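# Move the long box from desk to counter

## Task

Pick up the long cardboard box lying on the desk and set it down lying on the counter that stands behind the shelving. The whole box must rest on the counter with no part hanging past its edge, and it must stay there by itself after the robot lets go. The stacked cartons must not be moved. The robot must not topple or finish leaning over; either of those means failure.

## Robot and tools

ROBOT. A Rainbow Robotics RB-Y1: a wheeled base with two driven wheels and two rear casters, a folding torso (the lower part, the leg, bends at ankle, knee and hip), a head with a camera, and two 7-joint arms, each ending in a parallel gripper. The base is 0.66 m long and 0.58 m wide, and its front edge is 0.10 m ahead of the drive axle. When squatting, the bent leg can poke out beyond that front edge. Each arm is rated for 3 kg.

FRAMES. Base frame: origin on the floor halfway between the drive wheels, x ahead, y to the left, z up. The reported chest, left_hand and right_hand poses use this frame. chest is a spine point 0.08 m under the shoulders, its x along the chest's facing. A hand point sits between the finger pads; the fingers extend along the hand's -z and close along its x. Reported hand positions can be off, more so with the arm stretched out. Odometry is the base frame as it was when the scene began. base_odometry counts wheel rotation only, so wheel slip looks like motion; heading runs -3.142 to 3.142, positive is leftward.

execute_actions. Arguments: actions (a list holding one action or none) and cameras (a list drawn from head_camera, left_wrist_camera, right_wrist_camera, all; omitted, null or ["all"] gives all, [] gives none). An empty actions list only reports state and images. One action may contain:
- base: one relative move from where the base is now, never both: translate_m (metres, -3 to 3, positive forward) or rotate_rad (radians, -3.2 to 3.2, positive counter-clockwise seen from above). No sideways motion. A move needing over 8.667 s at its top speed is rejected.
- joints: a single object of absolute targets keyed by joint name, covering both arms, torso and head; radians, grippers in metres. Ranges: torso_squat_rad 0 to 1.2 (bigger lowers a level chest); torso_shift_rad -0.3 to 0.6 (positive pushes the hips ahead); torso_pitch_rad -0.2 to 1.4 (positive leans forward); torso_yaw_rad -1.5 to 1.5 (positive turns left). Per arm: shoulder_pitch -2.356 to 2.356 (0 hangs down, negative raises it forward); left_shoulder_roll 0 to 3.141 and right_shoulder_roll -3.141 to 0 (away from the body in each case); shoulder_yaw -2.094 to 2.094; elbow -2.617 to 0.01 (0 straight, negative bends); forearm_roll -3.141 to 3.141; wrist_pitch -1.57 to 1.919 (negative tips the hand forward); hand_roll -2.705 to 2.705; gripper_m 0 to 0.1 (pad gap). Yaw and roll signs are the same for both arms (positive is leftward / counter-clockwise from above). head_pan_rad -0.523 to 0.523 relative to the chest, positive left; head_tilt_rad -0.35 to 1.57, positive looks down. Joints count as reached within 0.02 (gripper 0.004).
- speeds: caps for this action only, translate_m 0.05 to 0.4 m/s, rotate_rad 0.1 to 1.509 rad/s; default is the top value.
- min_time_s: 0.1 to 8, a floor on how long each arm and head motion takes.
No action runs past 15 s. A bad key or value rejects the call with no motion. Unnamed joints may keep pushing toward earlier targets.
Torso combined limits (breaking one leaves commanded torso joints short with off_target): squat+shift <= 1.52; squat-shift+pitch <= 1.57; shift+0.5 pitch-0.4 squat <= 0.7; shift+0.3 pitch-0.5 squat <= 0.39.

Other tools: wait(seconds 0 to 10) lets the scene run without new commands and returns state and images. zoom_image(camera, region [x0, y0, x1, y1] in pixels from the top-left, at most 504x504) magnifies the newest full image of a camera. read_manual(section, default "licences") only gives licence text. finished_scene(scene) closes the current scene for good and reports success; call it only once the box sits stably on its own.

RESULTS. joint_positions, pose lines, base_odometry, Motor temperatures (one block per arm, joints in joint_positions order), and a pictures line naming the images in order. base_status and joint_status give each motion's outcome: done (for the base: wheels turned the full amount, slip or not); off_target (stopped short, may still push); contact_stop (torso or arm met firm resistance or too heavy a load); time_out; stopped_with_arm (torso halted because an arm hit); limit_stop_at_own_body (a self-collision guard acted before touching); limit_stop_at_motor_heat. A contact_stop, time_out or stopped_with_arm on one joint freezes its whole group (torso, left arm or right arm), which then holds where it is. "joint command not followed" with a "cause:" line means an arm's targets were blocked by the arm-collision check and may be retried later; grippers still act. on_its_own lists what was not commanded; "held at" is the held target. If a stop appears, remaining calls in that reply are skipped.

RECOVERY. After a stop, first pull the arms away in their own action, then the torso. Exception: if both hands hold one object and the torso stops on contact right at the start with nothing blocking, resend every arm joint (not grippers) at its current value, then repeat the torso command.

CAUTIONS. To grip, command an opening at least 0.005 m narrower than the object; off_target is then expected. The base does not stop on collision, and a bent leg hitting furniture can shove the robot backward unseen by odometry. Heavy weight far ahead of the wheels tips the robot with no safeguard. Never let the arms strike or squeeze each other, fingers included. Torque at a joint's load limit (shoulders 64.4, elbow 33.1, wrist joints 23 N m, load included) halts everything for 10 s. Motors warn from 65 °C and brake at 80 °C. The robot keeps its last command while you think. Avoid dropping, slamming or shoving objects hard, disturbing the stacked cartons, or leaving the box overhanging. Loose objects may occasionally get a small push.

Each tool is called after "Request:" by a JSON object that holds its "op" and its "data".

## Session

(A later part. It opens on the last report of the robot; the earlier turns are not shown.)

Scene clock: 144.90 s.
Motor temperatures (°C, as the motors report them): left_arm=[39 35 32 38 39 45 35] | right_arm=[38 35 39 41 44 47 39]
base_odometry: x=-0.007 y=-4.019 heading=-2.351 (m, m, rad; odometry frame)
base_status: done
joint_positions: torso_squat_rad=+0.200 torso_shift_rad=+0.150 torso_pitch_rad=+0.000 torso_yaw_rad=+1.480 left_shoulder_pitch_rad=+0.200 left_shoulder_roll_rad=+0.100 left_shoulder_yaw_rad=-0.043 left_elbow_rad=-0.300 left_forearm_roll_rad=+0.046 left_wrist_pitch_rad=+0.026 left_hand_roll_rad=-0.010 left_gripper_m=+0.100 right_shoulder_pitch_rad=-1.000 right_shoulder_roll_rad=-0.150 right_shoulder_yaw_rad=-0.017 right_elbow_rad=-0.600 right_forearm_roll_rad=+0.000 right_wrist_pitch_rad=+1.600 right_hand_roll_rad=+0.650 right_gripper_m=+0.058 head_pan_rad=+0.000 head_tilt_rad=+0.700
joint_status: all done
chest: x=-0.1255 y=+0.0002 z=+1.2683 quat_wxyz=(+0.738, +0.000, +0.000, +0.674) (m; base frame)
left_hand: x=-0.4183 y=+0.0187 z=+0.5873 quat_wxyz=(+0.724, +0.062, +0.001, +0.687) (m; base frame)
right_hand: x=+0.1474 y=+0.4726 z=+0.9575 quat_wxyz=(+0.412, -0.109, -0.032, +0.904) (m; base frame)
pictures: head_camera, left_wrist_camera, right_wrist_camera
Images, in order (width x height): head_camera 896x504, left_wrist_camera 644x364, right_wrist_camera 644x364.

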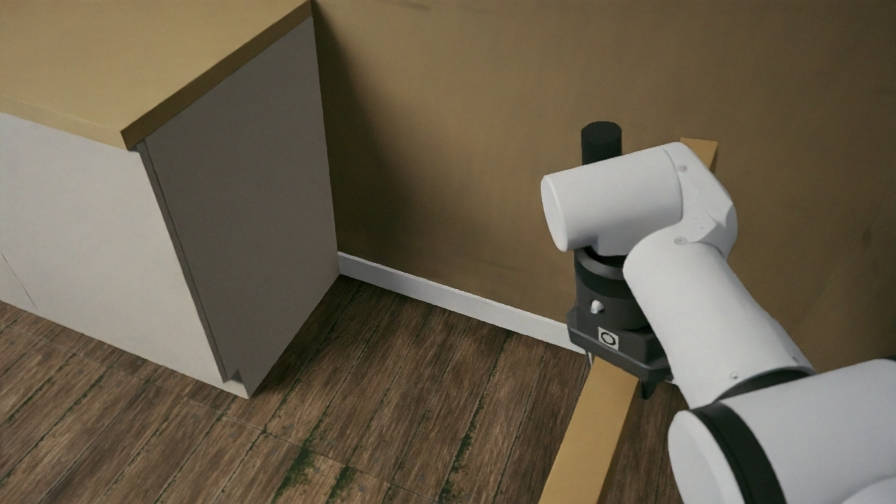

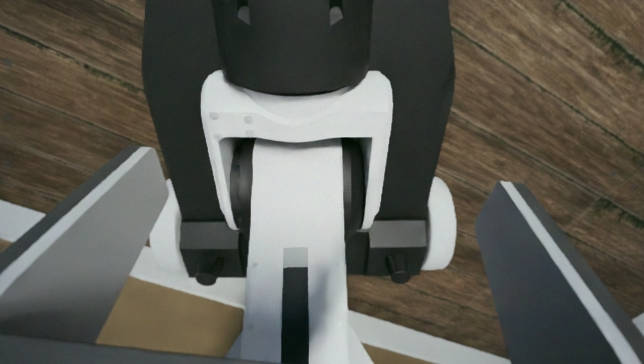

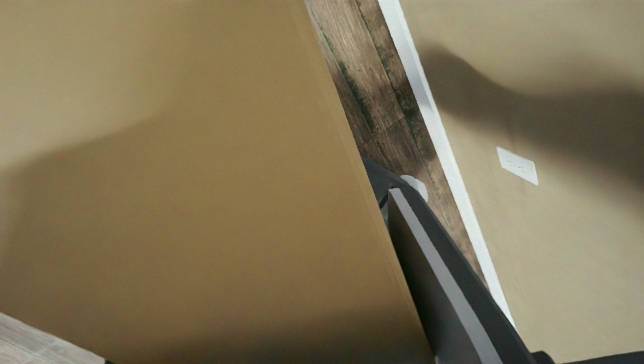

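Request:
{"op": "execute_actions", "data": {"actions": [{"base":{"translate_m":-0.35},"speeds":{"translate_m":0.2}}], "cameras": []}}

Request:
{"op": "execute_actions", "data": {"actions": [{"base":{"rotate_rad":-0.57},"speeds":{"rotate_rad":0.4},"joints":{"head_tilt_rad":0.5,"head_pan_rad":0.4}}]}}

Scene clock: 147.80 s.
Motor temperatures (°C, as the motors report them): left_arm=[39 35 32 38 39 45 35] | right_arm=[38 35 39 41 44 47 39]
base_odometry: x=+0.240 y=-3.771 heading=-2.352 (m, m, rad; odometry frame)
base_status: done
joint_positions: torso_squat_rad=+0.200 torso_shift_rad=+0.150 torso_pitch_rad=+0.000 torso_yaw_rad=+1.480 left_shoulder_pitch_rad=+0.200 left_shoulder_roll_rad=+0.100 left_shoulder_yaw_rad=-0.043 left_elbow_rad=-0.300 left_forearm_roll_rad=+0.046 left_wrist_pitch_rad=+0.026 left_hand_roll_rad=-0.010 left_gripper_m=+0.100 right_shoulder_pitch_rad=-1.000 right_shoulder_roll_rad=-0.150 right_shoulder_yaw_rad=-0.017 right_elbow_rad=-0.600 right_forearm_roll_rad=+0.000 right_wrist_pitch_rad=+1.600 right_hand_roll_rad=+0.650 right_gripper_m=+0.058 head_pan_rad=+0.000 head_tilt_rad=+0.700
joint_status: not commanded
chest: x=-0.1255 y=+0.0002 z=+1.2683 quat_wxyz=(+0.738, +0.000, +0.000, +0.674) (m; base frame)
left_hand: x=-0.4184 y=+0.0187 z=+0.5874 quat_wxyz=(+0.724, +0.062, +0.002, +0.687) (m; base frame)
right_hand: x=+0.1474 y=+0.4726 z=+0.9575 quat_wxyz=(+0.412, -0.109, -0.032, +0.904) (m; base frame)
pictures: none
No camera images: the call's "cameras" was empty. Leave "cameras" out to get every camera's image.

Scene clock: 150.37 s.
Motor temperatures (°C, as the motors report them): left_arm=[39 35 32 38 39 45 35] | right_arm=[38 35 39 41 44 47 39]
base_odometry: x=+0.240 y=-3.771 heading=-2.922 (m, m, rad; odometry frame)
base_status: done
joint_positions: torso_squat_rad=+0.200 torso_shift_rad=+0.150 torso_pitch_rad=+0.000 torso_yaw_rad=+1.480 left_shoulder_pitch_rad=+0.200 left_shoulder_roll_rad=+0.100 left_shoulder_yaw_rad=-0.043 left_elbow_rad=-0.300 left_forearm_roll_rad=+0.046 left_wrist_pitch_rad=+0.026 left_hand_roll_rad=-0.010 left_gripper_m=+0.100 right_shoulder_pitch_rad=-1.000 right_shoulder_roll_rad=-0.150 right_shoulder_yaw_rad=-0.017 right_elbow_rad=-0.600 right_forearm_roll_rad=+0.000 right_wrist_pitch_rad=+1.600 right_hand_roll_rad=+0.650 right_gripper_m=+0.058 head_pan_rad=+0.400 head_tilt_rad=+0.500
joint_status: all done
chest: x=-0.1255 y=+0.0002 z=+1.2683 quat_wxyz=(+0.738, +0.000, +0.000, +0.674) (m; base frame)
left_hand: x=-0.4184 y=+0.0187 z=+0.5874 quat_wxyz=(+0.724, +0.062, +0.002, +0.687) (m; base frame)
right_hand: x=+0.1474 y=+0.4726 z=+0.9575 quat_wxyz=(+0.412, -0.109, -0.032, +0.904) (m; base frame)
pictures: head_camera, left_wrist_camera, right_wrist_camera
Images, in order (width x height): head_camera 896x504, left_wrist_camera 644x364, right_wrist_camera 644x364.

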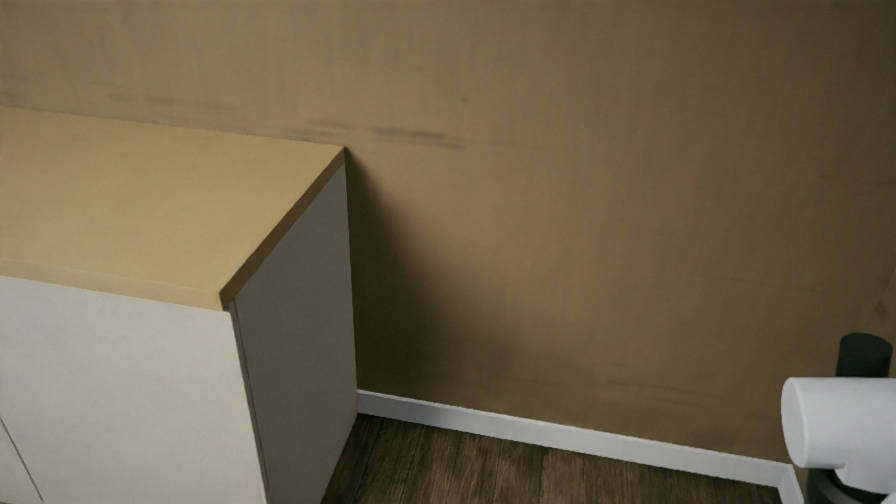

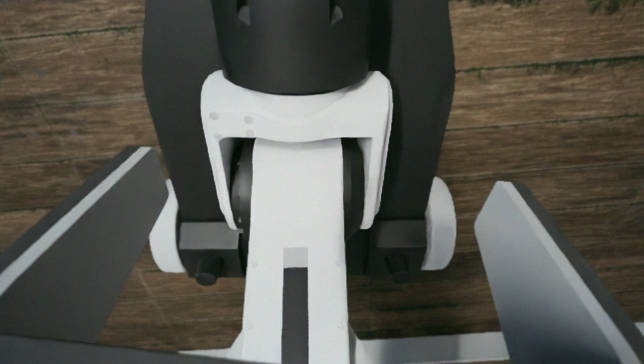

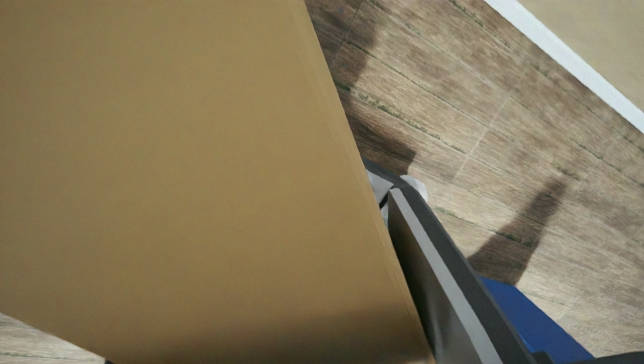

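Request:
{"op": "execute_actions", "data": {"actions": [{"base":{"translate_m":-0.45},"speeds":{"translate_m":0.2},"joints":{"right_shoulder_pitch_rad":-1.2,"right_elbow_rad":-0.5,"right_wrist_pitch_rad":1.7,"torso_squat_rad":0.1,"torso_shift_rad":0.05}}], "cameras": []}}

Request:
{"op": "execute_actions", "data": {"actions": [{"joints":{"right_hand_roll_rad":-0.55,"head_tilt_rad":0.7,"head_pan_rad":0},"min_time_s":2}]}}

Scene clock: 153.97 s.
Motor temperatures (°C, as the motors report them): left_arm=[39 35 32 38 39 45 35] | right_arm=[38 35 39 41 44 47 39]
base_odometry: x=+0.679 y=-3.673 heading=-2.923 (m, m, rad; odometry frame)
base_status: done
joint_positions: torso_squat_rad=+0.100 torso_shift_rad=+0.050 torso_pitch_rad=+0.000 torso_yaw_rad=+1.480 left_shoulder_pitch_rad=+0.200 left_shoulder_roll_rad=+0.100 left_shoulder_yaw_rad=-0.043 left_elbow_rad=-0.300 left_forearm_roll_rad=+0.046 left_wrist_pitch_rad=+0.026 left_hand_roll_rad=-0.010 left_gripper_m=+0.100 right_shoulder_pitch_rad=-1.200 right_shoulder_roll_rad=-0.150 right_shoulder_yaw_rad=-0.017 right_elbow_rad=-0.500 right_forearm_roll_rad=+0.000 right_wrist_pitch_rad=+1.700 right_hand_roll_rad=+0.650 right_gripper_m=+0.058 head_pan_rad=+0.400 head_tilt_rad=+0.500
joint_status: all done
chest: x=-0.1932 y=+0.0002 z=+1.2856 quat_wxyz=(+0.738, +0.000, +0.000, +0.674) (m; base frame)
left_hand: x=-0.4861 y=+0.0188 z=+0.6046 quat_wxyz=(+0.724, +0.062, +0.001, +0.687) (m; base frame)
right_hand: x=+0.0609 y=+0.4942 z=+1.0473 quat_wxyz=(+0.402, -0.125, -0.037, +0.907) (m; base frame)
pictures: none
No camera images: the call's "cameras" was empty. Leave "cameras" out to get every camera's image.

Scene clock: 156.27 s.
Motor temperatures (°C, as the motors report them): left_arm=[39 35 32 38 39 45 35] | right_arm=[38 35 39 41 44 47 39]
base_odometry: x=+0.679 y=-3.673 heading=-2.923 (m, m, rad; odometry frame)
base_status: not commanded
joint_positions: torso_squat_rad=+0.100 torso_shift_rad=+0.050 torso_pitch_rad=+0.000 torso_yaw_rad=+1.480 left_shoulder_pitch_rad=+0.200 left_shoulder_roll_rad=+0.100 left_shoulder_yaw_rad=-0.043 left_elbow_rad=-0.300 left_forearm_roll_rad=+0.046 left_wrist_pitch_rad=+0.026 left_hand_roll_rad=-0.010 left_gripper_m=+0.100 right_shoulder_pitch_rad=-1.200 right_shoulder_roll_rad=-0.150 right_shoulder_yaw_rad=-0.017 right_elbow_rad=-0.500 right_forearm_roll_rad=+0.000 right_wrist_pitch_rad=+1.700 right_hand_roll_rad=-0.550 right_gripper_m=+0.058 head_pan_rad=+0.000 head_tilt_rad=+0.700
joint_status: all done
chest: x=-0.1932 y=+0.0002 z=+1.2856 quat_wxyz=(+0.738, +0.000, +0.000, +0.674) (m; base frame)
left_hand: x=-0.4861 y=+0.0188 z=+0.6046 quat_wxyz=(+0.724, +0.062, +0.001, +0.687) (m; base frame)
right_hand: x=+0.0609 y=+0.4942 z=+1.0473 quat_wxyz=(+0.843, -0.082, -0.101, +0.522) (m; base frame)
pictures: head_camera, left_wrist_camera, right_wrist_camera
Images, in order (width x height): head_camera 896x504, left_wrist_camera 644x364, right_wrist_camera 644x364.

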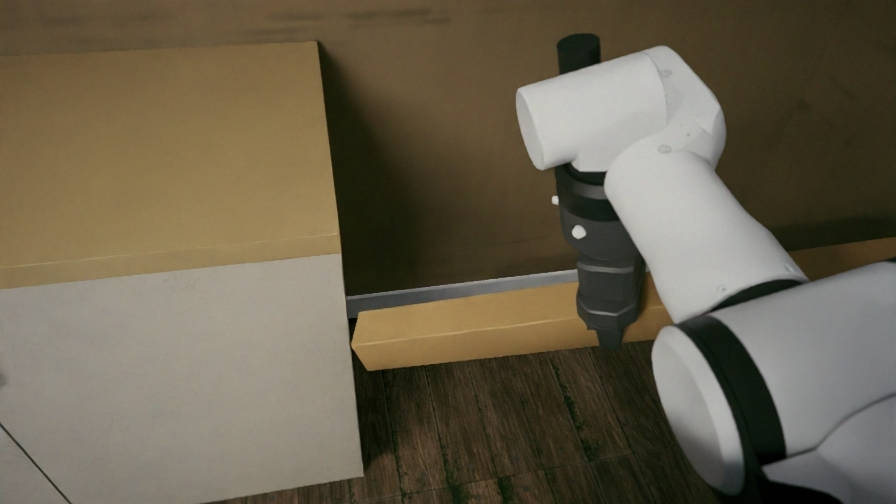

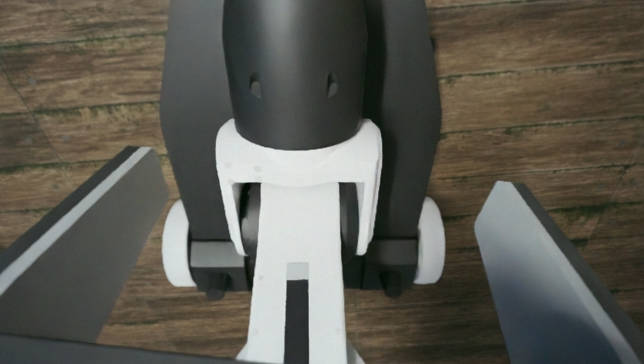

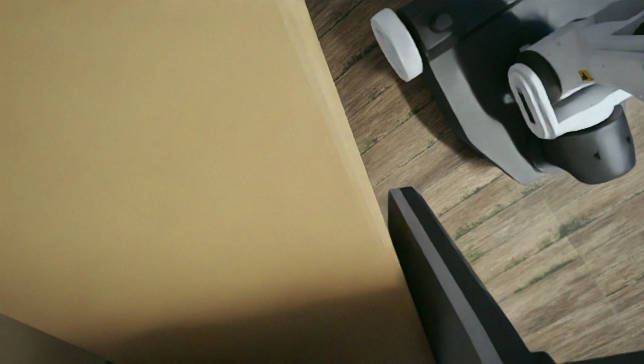

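Request:
{"op": "execute_actions", "data": {"actions": [{"base":{"translate_m":-1.2},"speeds":{"translate_m":0.25},"joints":{"head_tilt_rad":0.55,"head_pan_rad":-0.2}}]}}

Scene clock: 162.63 s.
Motor temperatures (°C, as the motors report them): left_arm=[39 35 32 38 39 45 35] | right_arm=[38 35 39 41 44 47 39]
base_odometry: x=+1.851 y=-3.413 heading=-2.924 (m, m, rad; odometry frame)
base_status: done
joint_positions: torso_squat_rad=+0.100 torso_shift_rad=+0.050 torso_pitch_rad=+0.000 torso_yaw_rad=+1.480 left_shoulder_pitch_rad=+0.200 left_shoulder_roll_rad=+0.100 left_shoulder_yaw_rad=-0.043 left_elbow_rad=-0.300 left_forearm_roll_rad=+0.046 left_wrist_pitch_rad=+0.026 left_hand_roll_rad=-0.010 left_gripper_m=+0.100 right_shoulder_pitch_rad=-1.200 right_shoulder_roll_rad=-0.150 right_shoulder_yaw_rad=-0.017 right_elbow_rad=-0.500 right_forearm_roll_rad=+0.000 right_wrist_pitch_rad=+1.700 right_hand_roll_rad=-0.550 right_gripper_m=+0.058 head_pan_rad=-0.200 head_tilt_rad=+0.550
joint_status: all done
chest: x=-0.1932 y=+0.0002 z=+1.2856 quat_wxyz=(+0.738, +0.000, +0.000, +0.674) (m; base frame)
left_hand: x=-0.4861 y=+0.0188 z=+0.6047 quat_wxyz=(+0.724, +0.062, +0.002, +0.687) (m; base frame)
right_hand: x=+0.0609 y=+0.4942 z=+1.0473 quat_wxyz=(+0.843, -0.082, -0.101, +0.522) (m; base frame)
pictures: head_camera, left_wrist_camera, right_wrist_camera
Images, in order (width x height): head_camera 896x504, left_wrist_camera 644x364, right_wrist_camera 644x364.

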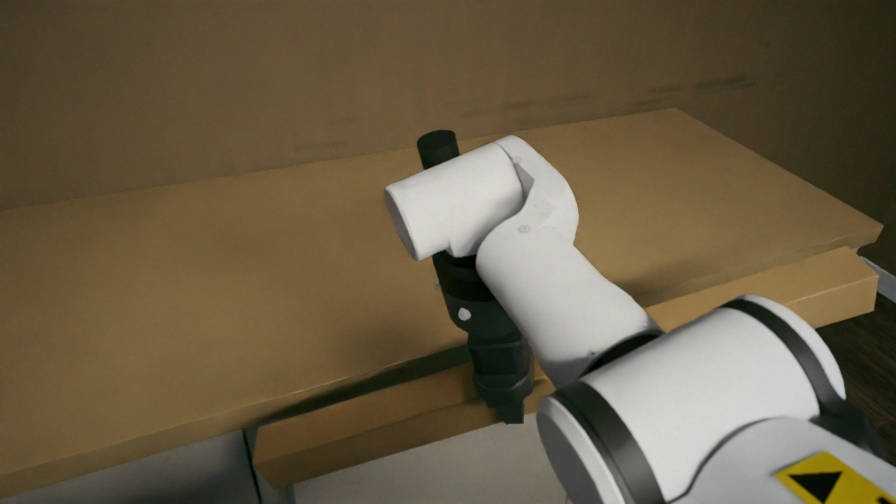

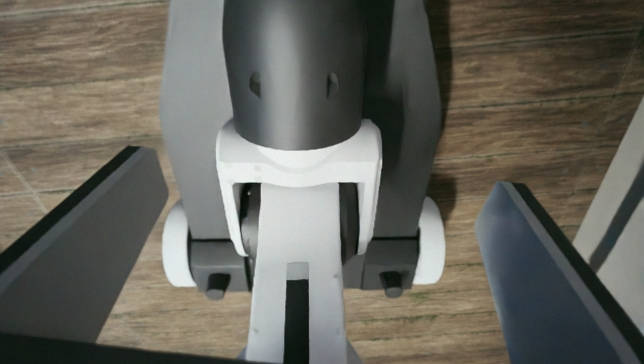

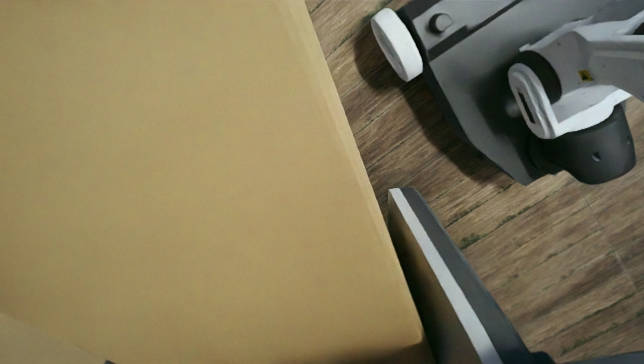

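Request:
{"op": "execute_actions", "data": {"actions": [{"base":{"translate_m":-0.85},"speeds":{"translate_m":0.25},"joints":{"right_shoulder_pitch_rad":-1.5,"right_elbow_rad":-0.4,"right_wrist_pitch_rad":1.9,"torso_squat_rad":0,"torso_shift_rad":0,"head_pan_rad":0.2}}]}}

Scene clock: 167.67 s.
Motor temperatures (°C, as the motors report them): left_arm=[39 35 32 38 39 45 35] | right_arm=[38 35 39 41 44 47 39]
base_odometry: x=+2.680 y=-3.230 heading=-2.925 (m, m, rad; odometry frame)
base_status: done
joint_positions: torso_squat_rad=+0.000 torso_shift_rad=+0.000 torso_pitch_rad=+0.000 torso_yaw_rad=+1.480 left_shoulder_pitch_rad=+0.200 left_shoulder_roll_rad=+0.100 left_shoulder_yaw_rad=-0.043 left_elbow_rad=-0.300 left_forearm_roll_rad=+0.046 left_wrist_pitch_rad=+0.026 left_hand_roll_rad=-0.010 left_gripper_m=+0.100 right_shoulder_pitch_rad=-1.500 right_shoulder_roll_rad=-0.150 right_shoulder_yaw_rad=-0.017 right_elbow_rad=-0.400 right_forearm_roll_rad=+0.000 right_wrist_pitch_rad=+1.900 right_hand_roll_rad=-0.550 right_gripper_m=+0.058 head_pan_rad=+0.200 head_tilt_rad=+0.550
joint_status: all done
chest: x=-0.2280 y=+0.0002 z=+1.2899 quat_wxyz=(+0.738, +0.000, +0.000, +0.674) (m; base frame)
left_hand: x=-0.5209 y=+0.0188 z=+0.6090 quat_wxyz=(+0.724, +0.062, +0.002, +0.687) (m; base frame)
right_hand: x=-0.0076 y=+0.5010 z=+1.1777 quat_wxyz=(+0.835, -0.098, -0.124, +0.527) (m; base frame)
pictures: head_camera, left_wrist_camera, right_wrist_camera
Images, in order (width x height): head_camera 896x504, left_wrist_camera 644x364, right_wrist_camera 644x364.

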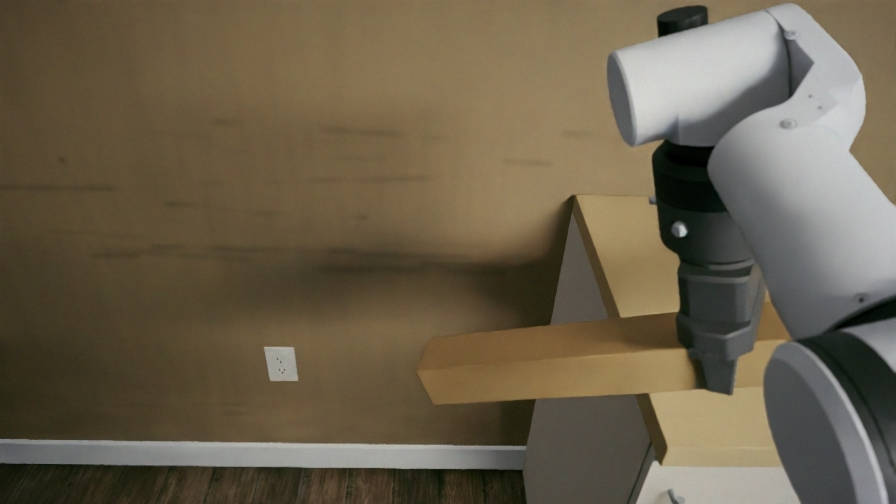

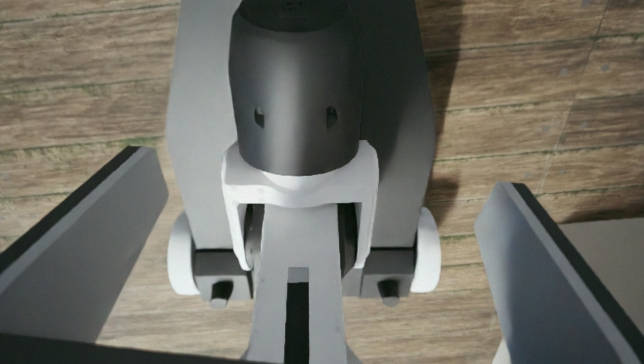

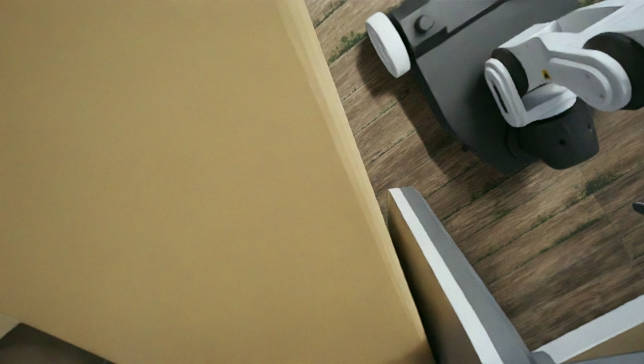

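Request:
{"op": "execute_actions", "data": {"actions": [{"base":{"rotate_rad":0.32},"speeds":{"rotate_rad":0.4}}], "cameras": []}}

Request:
{"op": "execute_actions", "data": {"actions": [{"base":{"translate_m":0.7},"speeds":{"translate_m":0.2}}], "cameras": []}}

Request:
{"op": "execute_actions", "data": {"actions": [{"base":{"rotate_rad":-0.22},"speeds":{"rotate_rad":0.4},"joints":{"head_pan_rad":-0.1,"head_tilt_rad":0.75}}]}}

Scene clock: 169.97 s.
Motor temperatures (°C, as the motors report them): left_arm=[39 35 32 38 39 45 35] | right_arm=[38 35 39 41 44 47 39]
base_odometry: x=+2.681 y=-3.230 heading=-2.605 (m, m, rad; odometry frame)
base_status: done
joint_positions: torso_squat_rad=+0.000 torso_shift_rad=+0.000 torso_pitch_rad=+0.000 torso_yaw_rad=+1.480 left_shoulder_pitch_rad=+0.200 left_shoulder_roll_rad=+0.100 left_shoulder_yaw_rad=-0.043 left_elbow_rad=-0.300 left_forearm_roll_rad=+0.046 left_wrist_pitch_rad=+0.026 left_hand_roll_rad=-0.010 left_gripper_m=+0.100 right_shoulder_pitch_rad=-1.500 right_shoulder_roll_rad=-0.150 right_shoulder_yaw_rad=-0.017 right_elbow_rad=-0.400 right_forearm_roll_rad=+0.000 right_wrist_pitch_rad=+1.900 right_hand_roll_rad=-0.550 right_gripper_m=+0.058 head_pan_rad=+0.200 head_tilt_rad=+0.550
joint_status: not commanded
chest: x=-0.2280 y=+0.0001 z=+1.2899 quat_wxyz=(+0.738, +0.000, +0.000, +0.674) (m; base frame)
left_hand: x=-0.5209 y=+0.0188 z=+0.6090 quat_wxyz=(+0.724, +0.062, +0.001, +0.687) (m; base frame)
right_hand: x=-0.0076 y=+0.5010 z=+1.1777 quat_wxyz=(+0.835, -0.098, -0.124, +0.527) (m; base frame)
pictures: none
No camera images: the call's "cameras" was empty. Leave "cameras" out to get every camera's image.

Scene clock: 174.53 s.
Motor temperatures (°C, as the motors report them): left_arm=[39 35 32 38 39 45 35] | right_arm=[38 35 39 41 44 47 39]
base_odometry: x=+2.079 y=-3.588 heading=-2.604 (m, m, rad; odometry frame)
base_status: done
joint_positions: torso_squat_rad=+0.000 torso_shift_rad=+0.000 torso_pitch_rad=+0.000 torso_yaw_rad=+1.480 left_shoulder_pitch_rad=+0.200 left_shoulder_roll_rad=+0.100 left_shoulder_yaw_rad=-0.043 left_elbow_rad=-0.300 left_forearm_roll_rad=+0.046 left_wrist_pitch_rad=+0.026 left_hand_roll_rad=-0.010 left_gripper_m=+0.100 right_shoulder_pitch_rad=-1.500 right_shoulder_roll_rad=-0.150 right_shoulder_yaw_rad=-0.017 right_elbow_rad=-0.400 right_forearm_roll_rad=+0.000 right_wrist_pitch_rad=+1.900 right_hand_roll_rad=-0.550 right_gripper_m=+0.058 head_pan_rad=+0.200 head_tilt_rad=+0.550
joint_status: not commanded
chest: x=-0.2279 y=+0.0001 z=+1.2899 quat_wxyz=(+0.738, +0.000, +0.000, +0.674) (m; base frame)
left_hand: x=-0.5209 y=+0.0188 z=+0.6091 quat_wxyz=(+0.724, +0.062, +0.001, +0.687) (m; base frame)
right_hand: x=-0.0076 y=+0.5010 z=+1.1777 quat_wxyz=(+0.835, -0.098, -0.124, +0.527) (m; base frame)
pictures: none
No camera images: the call's "cameras" was empty. Leave "cameras" out to get every camera's image.

Scene clock: 176.57 s.
Motor temperatures (°C, as the motors report them): left_arm=[39 35 32 38 39 45 35] | right_arm=[38 35 39 41 44 47 39]
base_odometry: x=+2.079 y=-3.588 heading=-2.824 (m, m, rad; odometry frame)
base_status: done
joint_positions: torso_squat_rad=+0.000 torso_shift_rad=+0.000 torso_pitch_rad=+0.000 torso_yaw_rad=+1.480 left_shoulder_pitch_rad=+0.200 left_shoulder_roll_rad=+0.100 left_shoulder_yaw_rad=-0.043 left_elbow_rad=-0.300 left_forearm_roll_rad=+0.046 left_wrist_pitch_rad=+0.026 left_hand_roll_rad=-0.010 left_gripper_m=+0.100 right_shoulder_pitch_rad=-1.500 right_shoulder_roll_rad=-0.150 right_shoulder_yaw_rad=-0.017 right_elbow_rad=-0.400 right_forearm_roll_rad=+0.000 right_wrist_pitch_rad=+1.900 right_hand_roll_rad=-0.550 right_gripper_m=+0.058 head_pan_rad=-0.100 head_tilt_rad=+0.750
joint_status: all done
chest: x=-0.2279 y=+0.0002 z=+1.2899 quat_wxyz=(+0.738, +0.000, +0.000, +0.674) (m; base frame)
left_hand: x=-0.5209 y=+0.0188 z=+0.6091 quat_wxyz=(+0.724, +0.062, +0.002, +0.687) (m; base frame)
right_hand: x=-0.0076 y=+0.5010 z=+1.1777 quat_wxyz=(+0.835, -0.098, -0.124, +0.527) (m; base frame)
pictures: head_camera, left_wrist_camera, right_wrist_camera
Images, in order (width x height): head_camera 896x504, left_wrist_camera 644x364, right_wrist_camera 644x364.

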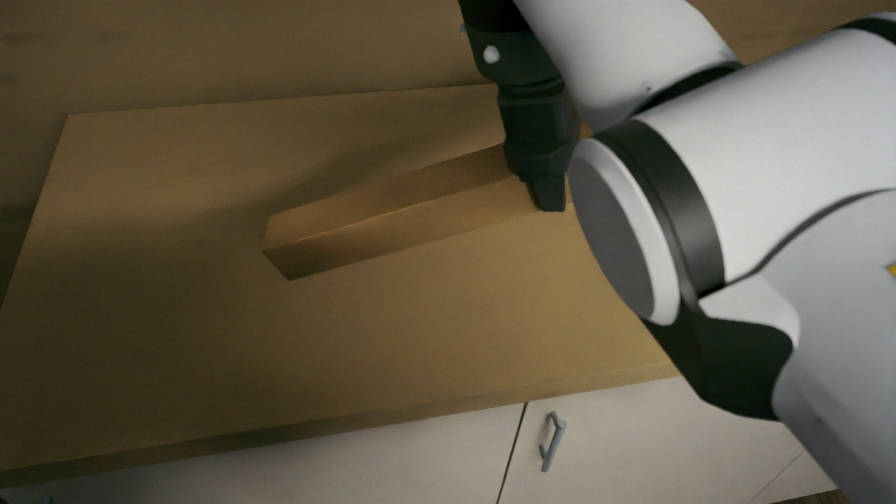

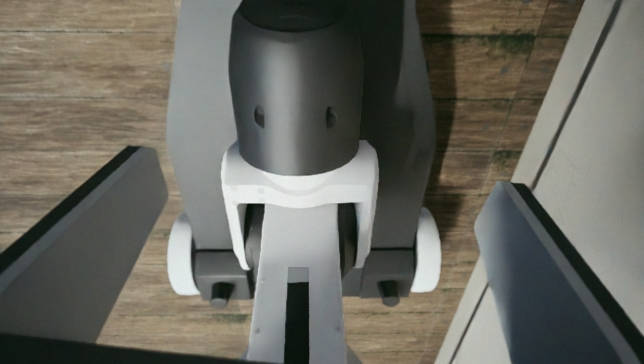

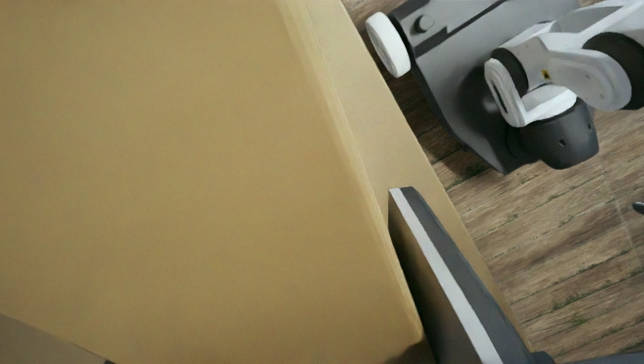

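Request:
{"op": "execute_actions", "data": {"actions": [{"joints":{"right_shoulder_pitch_rad":-1.25,"right_elbow_rad":-0.35,"right_wrist_pitch_rad":1.6,"right_forearm_roll_rad":-0.2,"torso_squat_rad":0.35},"min_time_s":2}]}}

Scene clock: 179.00 s.
Motor temperatures (°C, as the motors report them): left_arm=[39 35 32 38 39 45 35] | right_arm=[38 35 39 41 44 47 39]
base_odometry: x=+2.079 y=-3.588 heading=-2.824 (m, m, rad; odometry frame)
base_status: not commanded
joint_positions: torso_squat_rad=+0.350 torso_shift_rad=+0.000 torso_pitch_rad=+0.000 torso_yaw_rad=+1.480 left_shoulder_pitch_rad=+0.200 left_shoulder_roll_rad=+0.100 left_shoulder_yaw_rad=-0.043 left_elbow_rad=-0.300 left_forearm_roll_rad=+0.046 left_wrist_pitch_rad=+0.026 left_hand_roll_rad=-0.010 left_gripper_m=+0.100 right_shoulder_pitch_rad=-1.251 right_shoulder_roll_rad=-0.150 right_shoulder_yaw_rad=-0.017 right_elbow_rad=-0.350 right_forearm_roll_rad=-0.200 right_wrist_pitch_rad=+1.600 right_hand_roll_rad=-0.550 right_gripper_m=+0.057 head_pan_rad=-0.100 head_tilt_rad=+0.750
joint_status: all done
chest: x=-0.2280 y=+0.0002 z=+1.2475 quat_wxyz=(+0.738, +0.000, +0.000, +0.674) (m; base frame)
left_hand: x=-0.5208 y=+0.0188 z=+0.5666 quat_wxyz=(+0.724, +0.062, +0.001, +0.687) (m; base frame)
right_hand: x=-0.0155 y=+0.4916 z=+0.9898 quat_wxyz=(+0.848, -0.040, -0.016, +0.527) (m; base frame)
pictures: head_camera, left_wrist_camera, right_wrist_camera
Images, in order (width x height): head_camera 896x504, left_wrist_camera 644x364, right_wrist_camera 644x364.

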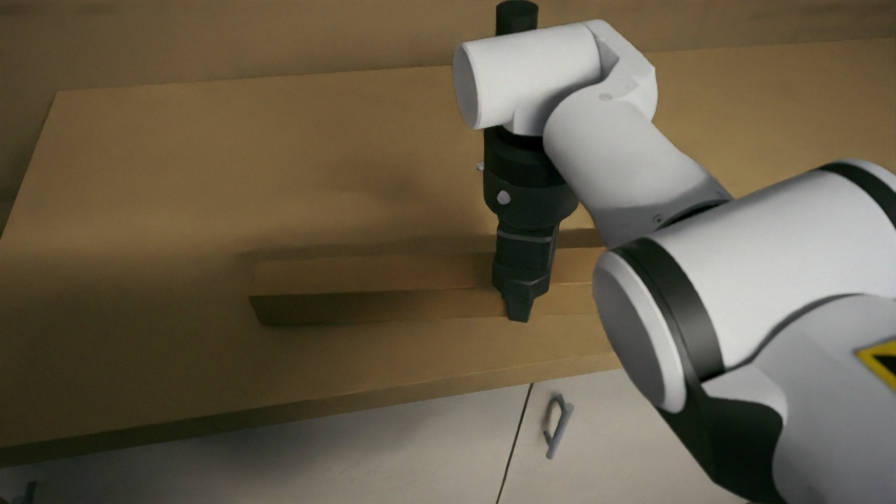

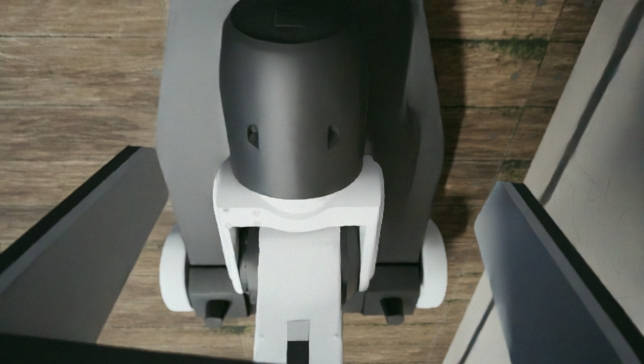

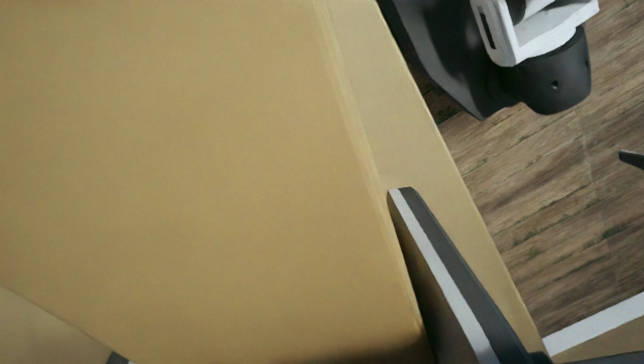

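Request:
{"op": "execute_actions", "data": {"actions": [{"joints":{"right_hand_roll_rad":-0.44,"torso_squat_rad":0.5},"min_time_s":1.5}]}}

Scene clock: 180.87 s.
Motor temperatures (°C, as the motors report them): left_arm=[39 35 32 38 39 45 35] | right_arm=[38 35 39 41 44 47 39]
base_odometry: x=+2.079 y=-3.588 heading=-2.824 (m, m, rad; odometry frame)
base_status: not commanded
joint_positions: torso_squat_rad=+0.500 torso_shift_rad=+0.000 torso_pitch_rad=-0.001 torso_yaw_rad=+1.480 left_shoulder_pitch_rad=+0.200 left_shoulder_roll_rad=+0.100 left_shoulder_yaw_rad=-0.043 left_elbow_rad=-0.300 left_forearm_roll_rad=+0.046 left_wrist_pitch_rad=+0.026 left_hand_roll_rad=-0.010 left_gripper_m=+0.100 right_shoulder_pitch_rad=-1.256 right_shoulder_roll_rad=-0.151 right_shoulder_yaw_rad=-0.017 right_elbow_rad=-0.353 right_forearm_roll_rad=-0.200 right_wrist_pitch_rad=+1.601 right_hand_roll_rad=-0.440 right_gripper_m=+0.051 head_pan_rad=-0.100 head_tilt_rad=+0.750
joint_status: all done
on_its_own: right_gripper_m moved -0.005 toward your old target +0.030
chest: x=-0.2284 y=-0.0007 z=+1.2042 quat_wxyz=(+0.738, +0.000, -0.001, +0.674) (m; base frame)
left_hand: x=-0.5207 y=+0.0190 z=+0.5231 quat_wxyz=(+0.724, +0.063, +0.001, +0.687) (m; base frame)
right_hand: x=-0.0159 y=+0.4933 z=+0.9508 quat_wxyz=(+0.818, -0.038, -0.017, +0.574) (m; base frame)
pictures: head_camera, left_wrist_camera, right_wrist_camera
Images, in order (width x height): head_camera 896x504, left_wrist_camera 644x364, right_wrist_camera 644x364.

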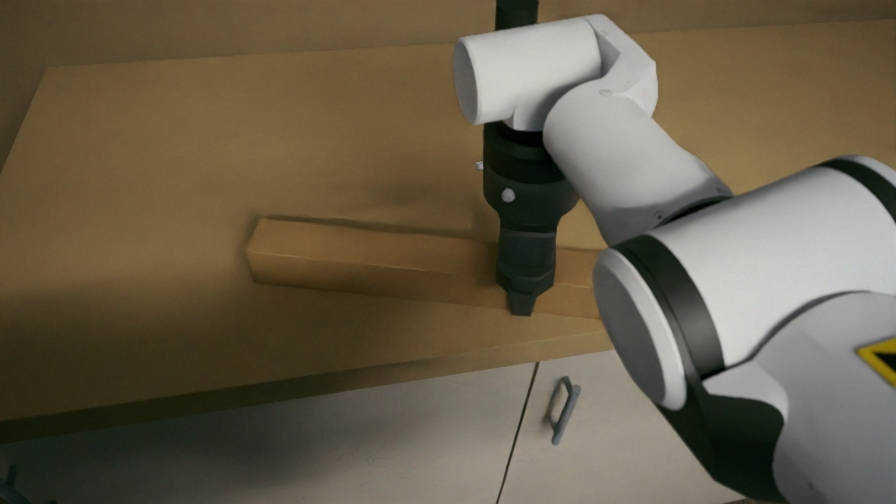

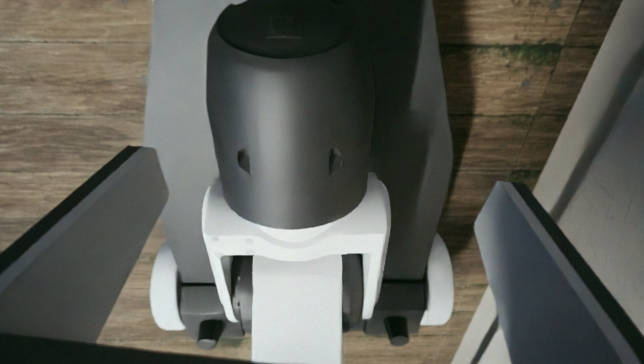

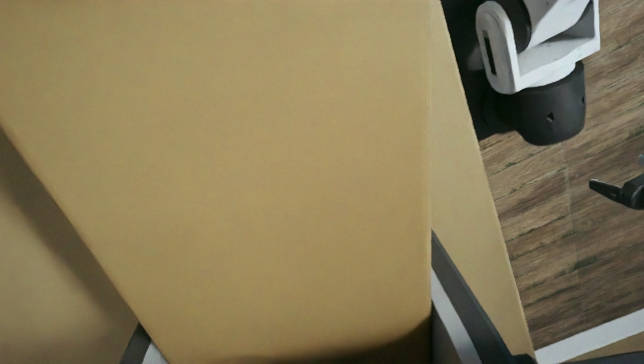

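Request:
{"op": "execute_actions", "data": {"actions": [{"joints":{"torso_squat_rad":0.46}}], "cameras": []}}

Request:
{"op": "execute_actions", "data": {"actions": [{"joints":{"right_hand_roll_rad":-0.1,"head_pan_rad":-0.45},"min_time_s":1.5}]}}

Scene clock: 181.77 s.
Motor temperatures (°C, as the motors report them): left_arm=[39 35 32 38 39 45 35] | right_arm=[38 35 39 41 44 47 39]
base_odometry: x=+2.079 y=-3.588 heading=-2.824 (m, m, rad; odometry frame)
base_status: not commanded
joint_positions: torso_squat_rad=+0.460 torso_shift_rad=+0.000 torso_pitch_rad=+0.000 torso_yaw_rad=+1.480 left_shoulder_pitch_rad=+0.200 left_shoulder_roll_rad=+0.100 left_shoulder_yaw_rad=-0.043 left_elbow_rad=-0.300 left_forearm_roll_rad=+0.046 left_wrist_pitch_rad=+0.026 left_hand_roll_rad=-0.010 left_gripper_m=+0.100 right_shoulder_pitch_rad=-1.250 right_shoulder_roll_rad=-0.150 right_shoulder_yaw_rad=-0.017 right_elbow_rad=-0.350 right_forearm_roll_rad=-0.200 right_wrist_pitch_rad=+1.600 right_hand_roll_rad=-0.440 right_gripper_m=+0.051 head_pan_rad=-0.100 head_tilt_rad=+0.750
joint_status: all done
chest: x=-0.2279 y=+0.0001 z=+1.2172 quat_wxyz=(+0.738, +0.000, +0.000, +0.674) (m; base frame)
left_hand: x=-0.5209 y=+0.0188 z=+0.5363 quat_wxyz=(+0.724, +0.062, +0.001, +0.687) (m; base frame)
right_hand: x=-0.0152 y=+0.4915 z=+0.9595 quat_wxyz=(+0.818, -0.041, -0.014, +0.573) (m; base frame)
pictures: none
No camera images: the call's "cameras" was empty. Leave "cameras" out to get every camera's image.

Scene clock: 183.57 s.
Motor temperatures (°C, as the motors report them): left_arm=[39 35 32 38 39 45 35] | right_arm=[38 35 39 41 44 47 39]
base_odometry: x=+2.079 y=-3.588 heading=-2.824 (m, m, rad; odometry frame)
base_status: not commanded
joint_positions: torso_squat_rad=+0.460 torso_shift_rad=+0.000 torso_pitch_rad=+0.000 torso_yaw_rad=+1.480 left_shoulder_pitch_rad=+0.200 left_shoulder_roll_rad=+0.100 left_shoulder_yaw_rad=-0.043 left_elbow_rad=-0.300 left_forearm_roll_rad=+0.046 left_wrist_pitch_rad=+0.026 left_hand_roll_rad=-0.010 left_gripper_m=+0.100 right_shoulder_pitch_rad=-1.250 right_shoulder_roll_rad=-0.150 right_shoulder_yaw_rad=-0.017 right_elbow_rad=-0.350 right_forearm_roll_rad=-0.200 right_wrist_pitch_rad=+1.600 right_hand_roll_rad=-0.100 right_gripper_m=+0.051 head_pan_rad=-0.450 head_tilt_rad=+0.750
joint_status: all done
chest: x=-0.2279 y=+0.0001 z=+1.2172 quat_wxyz=(+0.738, +0.000, +0.000, +0.674) (m; base frame)
left_hand: x=-0.5209 y=+0.0188 z=+0.5363 quat_wxyz=(+0.724, +0.062, +0.001, +0.687) (m; base frame)
right_hand: x=-0.0152 y=+0.4915 z=+0.9595 quat_wxyz=(+0.710, -0.043, -0.007, +0.703) (m; base frame)
pictures: head_camera, left_wrist_camera, right_wrist_camera
Images, in order (width x height): head_camera 896x504, left_wrist_camera 644x364, right_wrist_camera 644x364.

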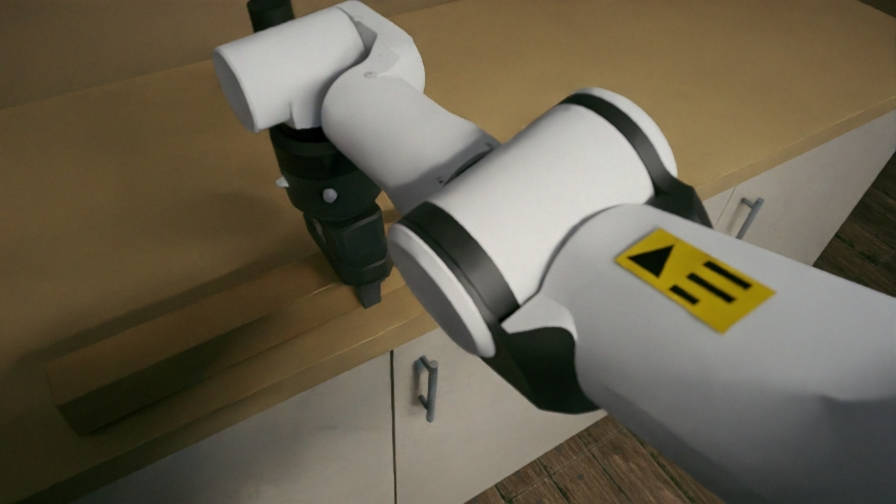

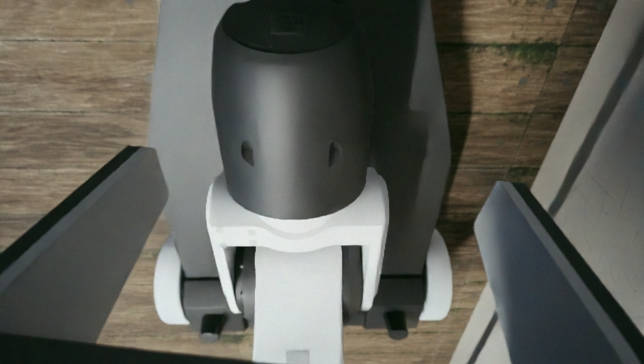

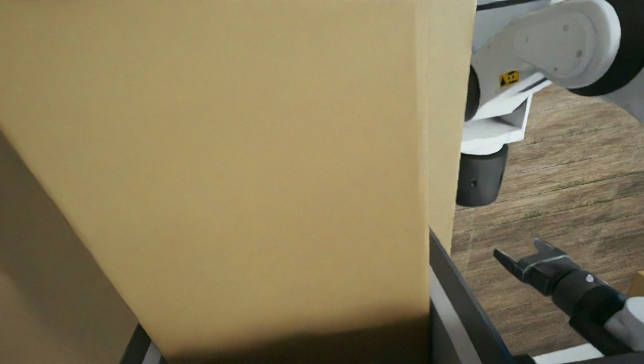

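Request:
{"op": "execute_actions", "data": {"actions": [{"joints":{"right_hand_roll_rad":-0.16,"right_wrist_pitch_rad":1.35},"min_time_s":1}], "cameras": []}}

Request:
{"op": "execute_actions", "data": {"actions": [{"joints":{"torso_squat_rad":0.51}}], "cameras": []}}

Request:
{"op": "execute_actions", "data": {"actions": [{"joints":{"right_gripper_m":0.1}}], "cameras": []}}

Request:
{"op": "execute_actions", "data": {"actions": [{"joints":{"torso_squat_rad":0.1,"head_pan_rad":-0.15,"head_tilt_rad":0.85}}]}}

Scene clock: 185.07 s.
Motor temperatures (°C, as the motors report them): left_arm=[39 35 32 38 39 45 35] | right_arm=[38 35 39 41 44 47 39]
base_odometry: x=+2.079 y=-3.588 heading=-2.824 (m, m, rad; odometry frame)
base_status: not commanded
joint_positions: torso_squat_rad=+0.460 torso_shift_rad=+0.000 torso_pitch_rad=+0.000 torso_yaw_rad=+1.480 left_shoulder_pitch_rad=+0.200 left_shoulder_roll_rad=+0.100 left_shoulder_yaw_rad=-0.043 left_elbow_rad=-0.300 left_forearm_roll_rad=+0.046 left_wrist_pitch_rad=+0.026 left_hand_roll_rad=-0.010 left_gripper_m=+0.100 right_shoulder_pitch_rad=-1.250 right_shoulder_roll_rad=-0.150 right_shoulder_yaw_rad=-0.017 right_elbow_rad=-0.350 right_forearm_roll_rad=-0.200 right_wrist_pitch_rad=+1.350 right_hand_roll_rad=-0.160 right_gripper_m=+0.051 head_pan_rad=-0.450 head_tilt_rad=+0.750
joint_status: all done
chest: x=-0.2279 y=+0.0001 z=+1.2172 quat_wxyz=(+0.738, +0.000, +0.000, +0.674) (m; base frame)
left_hand: x=-0.5209 y=+0.0188 z=+0.5363 quat_wxyz=(+0.724, +0.062, +0.001, +0.687) (m; base frame)
right_hand: x=-0.0207 y=+0.5486 z=+0.9633 quat_wxyz=(+0.725, +0.056, -0.084, +0.682) (m; base frame)
pictures: none
No camera images: the call's "cameras" was empty. Leave "cameras" out to get every camera's image.

Scene clock: 185.97 s.
Motor temperatures (°C, as the motors report them): left_arm=[39 35 32 38 39 45 35] | right_arm=[38 35 39 41 44 47 39]
base_odometry: x=+2.079 y=-3.588 heading=-2.824 (m, m, rad; odometry frame)
base_status: not commanded
joint_positions: torso_squat_rad=+0.510 torso_shift_rad=+0.000 torso_pitch_rad=-0.001 torso_yaw_rad=+1.480 left_shoulder_pitch_rad=+0.200 left_shoulder_roll_rad=+0.100 left_shoulder_yaw_rad=-0.043 left_elbow_rad=-0.300 left_forearm_roll_rad=+0.046 left_wrist_pitch_rad=+0.026 left_hand_roll_rad=-0.010 left_gripper_m=+0.100 right_shoulder_pitch_rad=-1.258 right_shoulder_roll_rad=-0.153 right_shoulder_yaw_rad=-0.017 right_elbow_rad=-0.354 right_forearm_roll_rad=-0.200 right_wrist_pitch_rad=+1.351 right_hand_roll_rad=-0.160 right_gripper_m=+0.051 head_pan_rad=-0.450 head_tilt_rad=+0.750
joint_status: all done
chest: x=-0.2284 y=-0.0010 z=+1.2008 quat_wxyz=(+0.739, +0.001, -0.001, +0.674) (m; base frame)
left_hand: x=-0.5207 y=+0.0192 z=+0.5197 quat_wxyz=(+0.724, +0.063, +0.000, +0.687) (m; base frame)
right_hand: x=-0.0212 y=+0.5513 z=+0.9538 quat_wxyz=(+0.723, +0.060, -0.089, +0.682) (m; base frame)
pictures: none
No camera images: the call's "cameras" was empty. Leave "cameras" out to get every camera's image.

Scene clock: 187.17 s.
Motor temperatures (°C, as the motors report them): left_arm=[39 35 32 38 39 45 35] | right_arm=[38 35 39 41 44 47 39]
base_odometry: x=+2.079 y=-3.588 heading=-2.824 (m, m, rad; odometry frame)
base_status: not commanded
joint_positions: torso_squat_rad=+0.510 torso_shift_rad=+0.000 torso_pitch_rad=-0.001 torso_yaw_rad=+1.480 left_shoulder_pitch_rad=+0.200 left_shoulder_roll_rad=+0.100 left_shoulder_yaw_rad=-0.043 left_elbow_rad=-0.300 left_forearm_roll_rad=+0.046 left_wrist_pitch_rad=+0.026 left_hand_roll_rad=-0.010 left_gripper_m=+0.100 right_shoulder_pitch_rad=-1.263 right_shoulder_roll_rad=-0.154 right_shoulder_yaw_rad=-0.017 right_elbow_rad=-0.358 right_forearm_roll_rad=-0.200 right_wrist_pitch_rad=+1.349 right_hand_roll_rad=-0.160 right_gripper_m=+0.098 head_pan_rad=-0.450 head_tilt_rad=+0.750
joint_status: all done
chest: x=-0.2284 y=-0.0010 z=+1.2008 quat_wxyz=(+0.738, +0.001, -0.001, +0.674) (m; base frame)
left_hand: x=-0.5207 y=+0.0193 z=+0.5197 quat_wxyz=(+0.724, +0.063, +0.000, +0.687) (m; base frame)
right_hand: x=-0.0218 y=+0.5545 z=+0.9582 quat_wxyz=(+0.723, +0.064, -0.093, +0.682) (m; base frame)
pictures: none
No camera images: the call's "cameras" was empty. Leave "cameras" out to get every camera's image.

Scene clock: 189.40 s.
Motor temperatures (°C, as the motors report them): left_arm=[39 35 32 38 39 45 35] | right_arm=[38 35 39 41 44 47 39]
base_odometry: x=+2.079 y=-3.588 heading=-2.824 (m, m, rad; odometry frame)
base_status: not commanded
joint_positions: torso_squat_rad=+0.100 torso_shift_rad=+0.000 torso_pitch_rad=+0.000 torso_yaw_rad=+1.480 left_shoulder_pitch_rad=+0.200 left_shoulder_roll_rad=+0.100 left_shoulder_yaw_rad=-0.043 left_elbow_rad=-0.300 left_forearm_roll_rad=+0.046 left_wrist_pitch_rad=+0.026 left_hand_roll_rad=-0.010 left_gripper_m=+0.100 right_shoulder_pitch_rad=-1.251 right_shoulder_roll_rad=-0.150 right_shoulder_yaw_rad=-0.017 right_elbow_rad=-0.350 right_forearm_roll_rad=-0.200 right_wrist_pitch_rad=+1.350 right_hand_roll_rad=-0.160 right_gripper_m=+0.100 head_pan_rad=-0.150 head_tilt_rad=+0.850
joint_status: all done
chest: x=-0.2279 y=+0.0001 z=+1.2864 quat_wxyz=(+0.738, +0.000, +0.000, +0.674) (m; base frame)
left_hand: x=-0.5209 y=+0.0189 z=+0.6056 quat_wxyz=(+0.724, +0.062, +0.001, +0.687) (m; base frame)
right_hand: x=-0.0208 y=+0.5487 z=+1.0327 quat_wxyz=(+0.725, +0.056, -0.084, +0.682) (m; base frame)
pictures: head_camera, left_wrist_camera, right_wrist_camera
Images, in order (width x height): head_camera 896x504, left_wrist_camera 644x364, right_wrist_camera 644x364.

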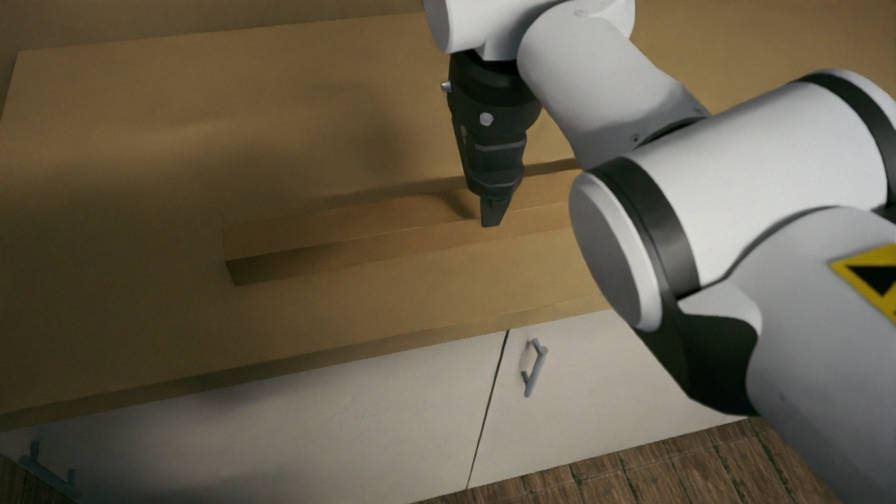

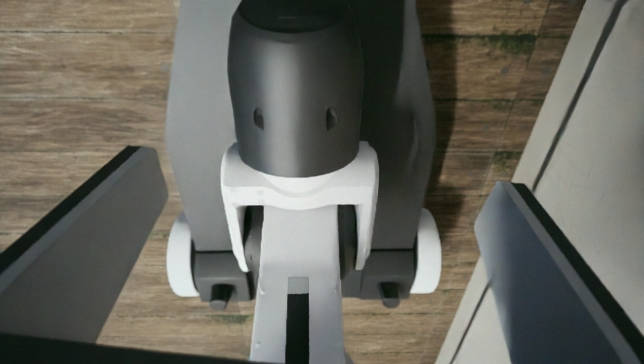

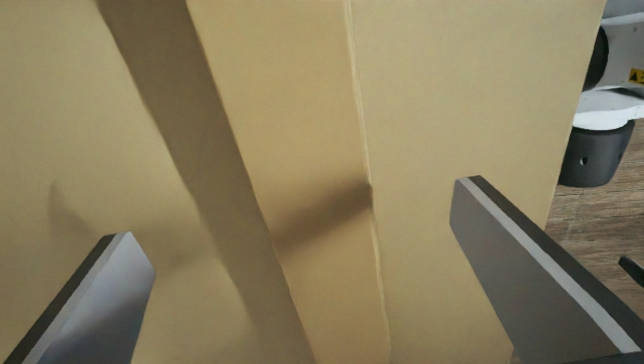

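Parallel and well inside the edge.

Request:
{"op": "finished_scene", "data": {"scene": 1}}

The scene is finished: the task was done.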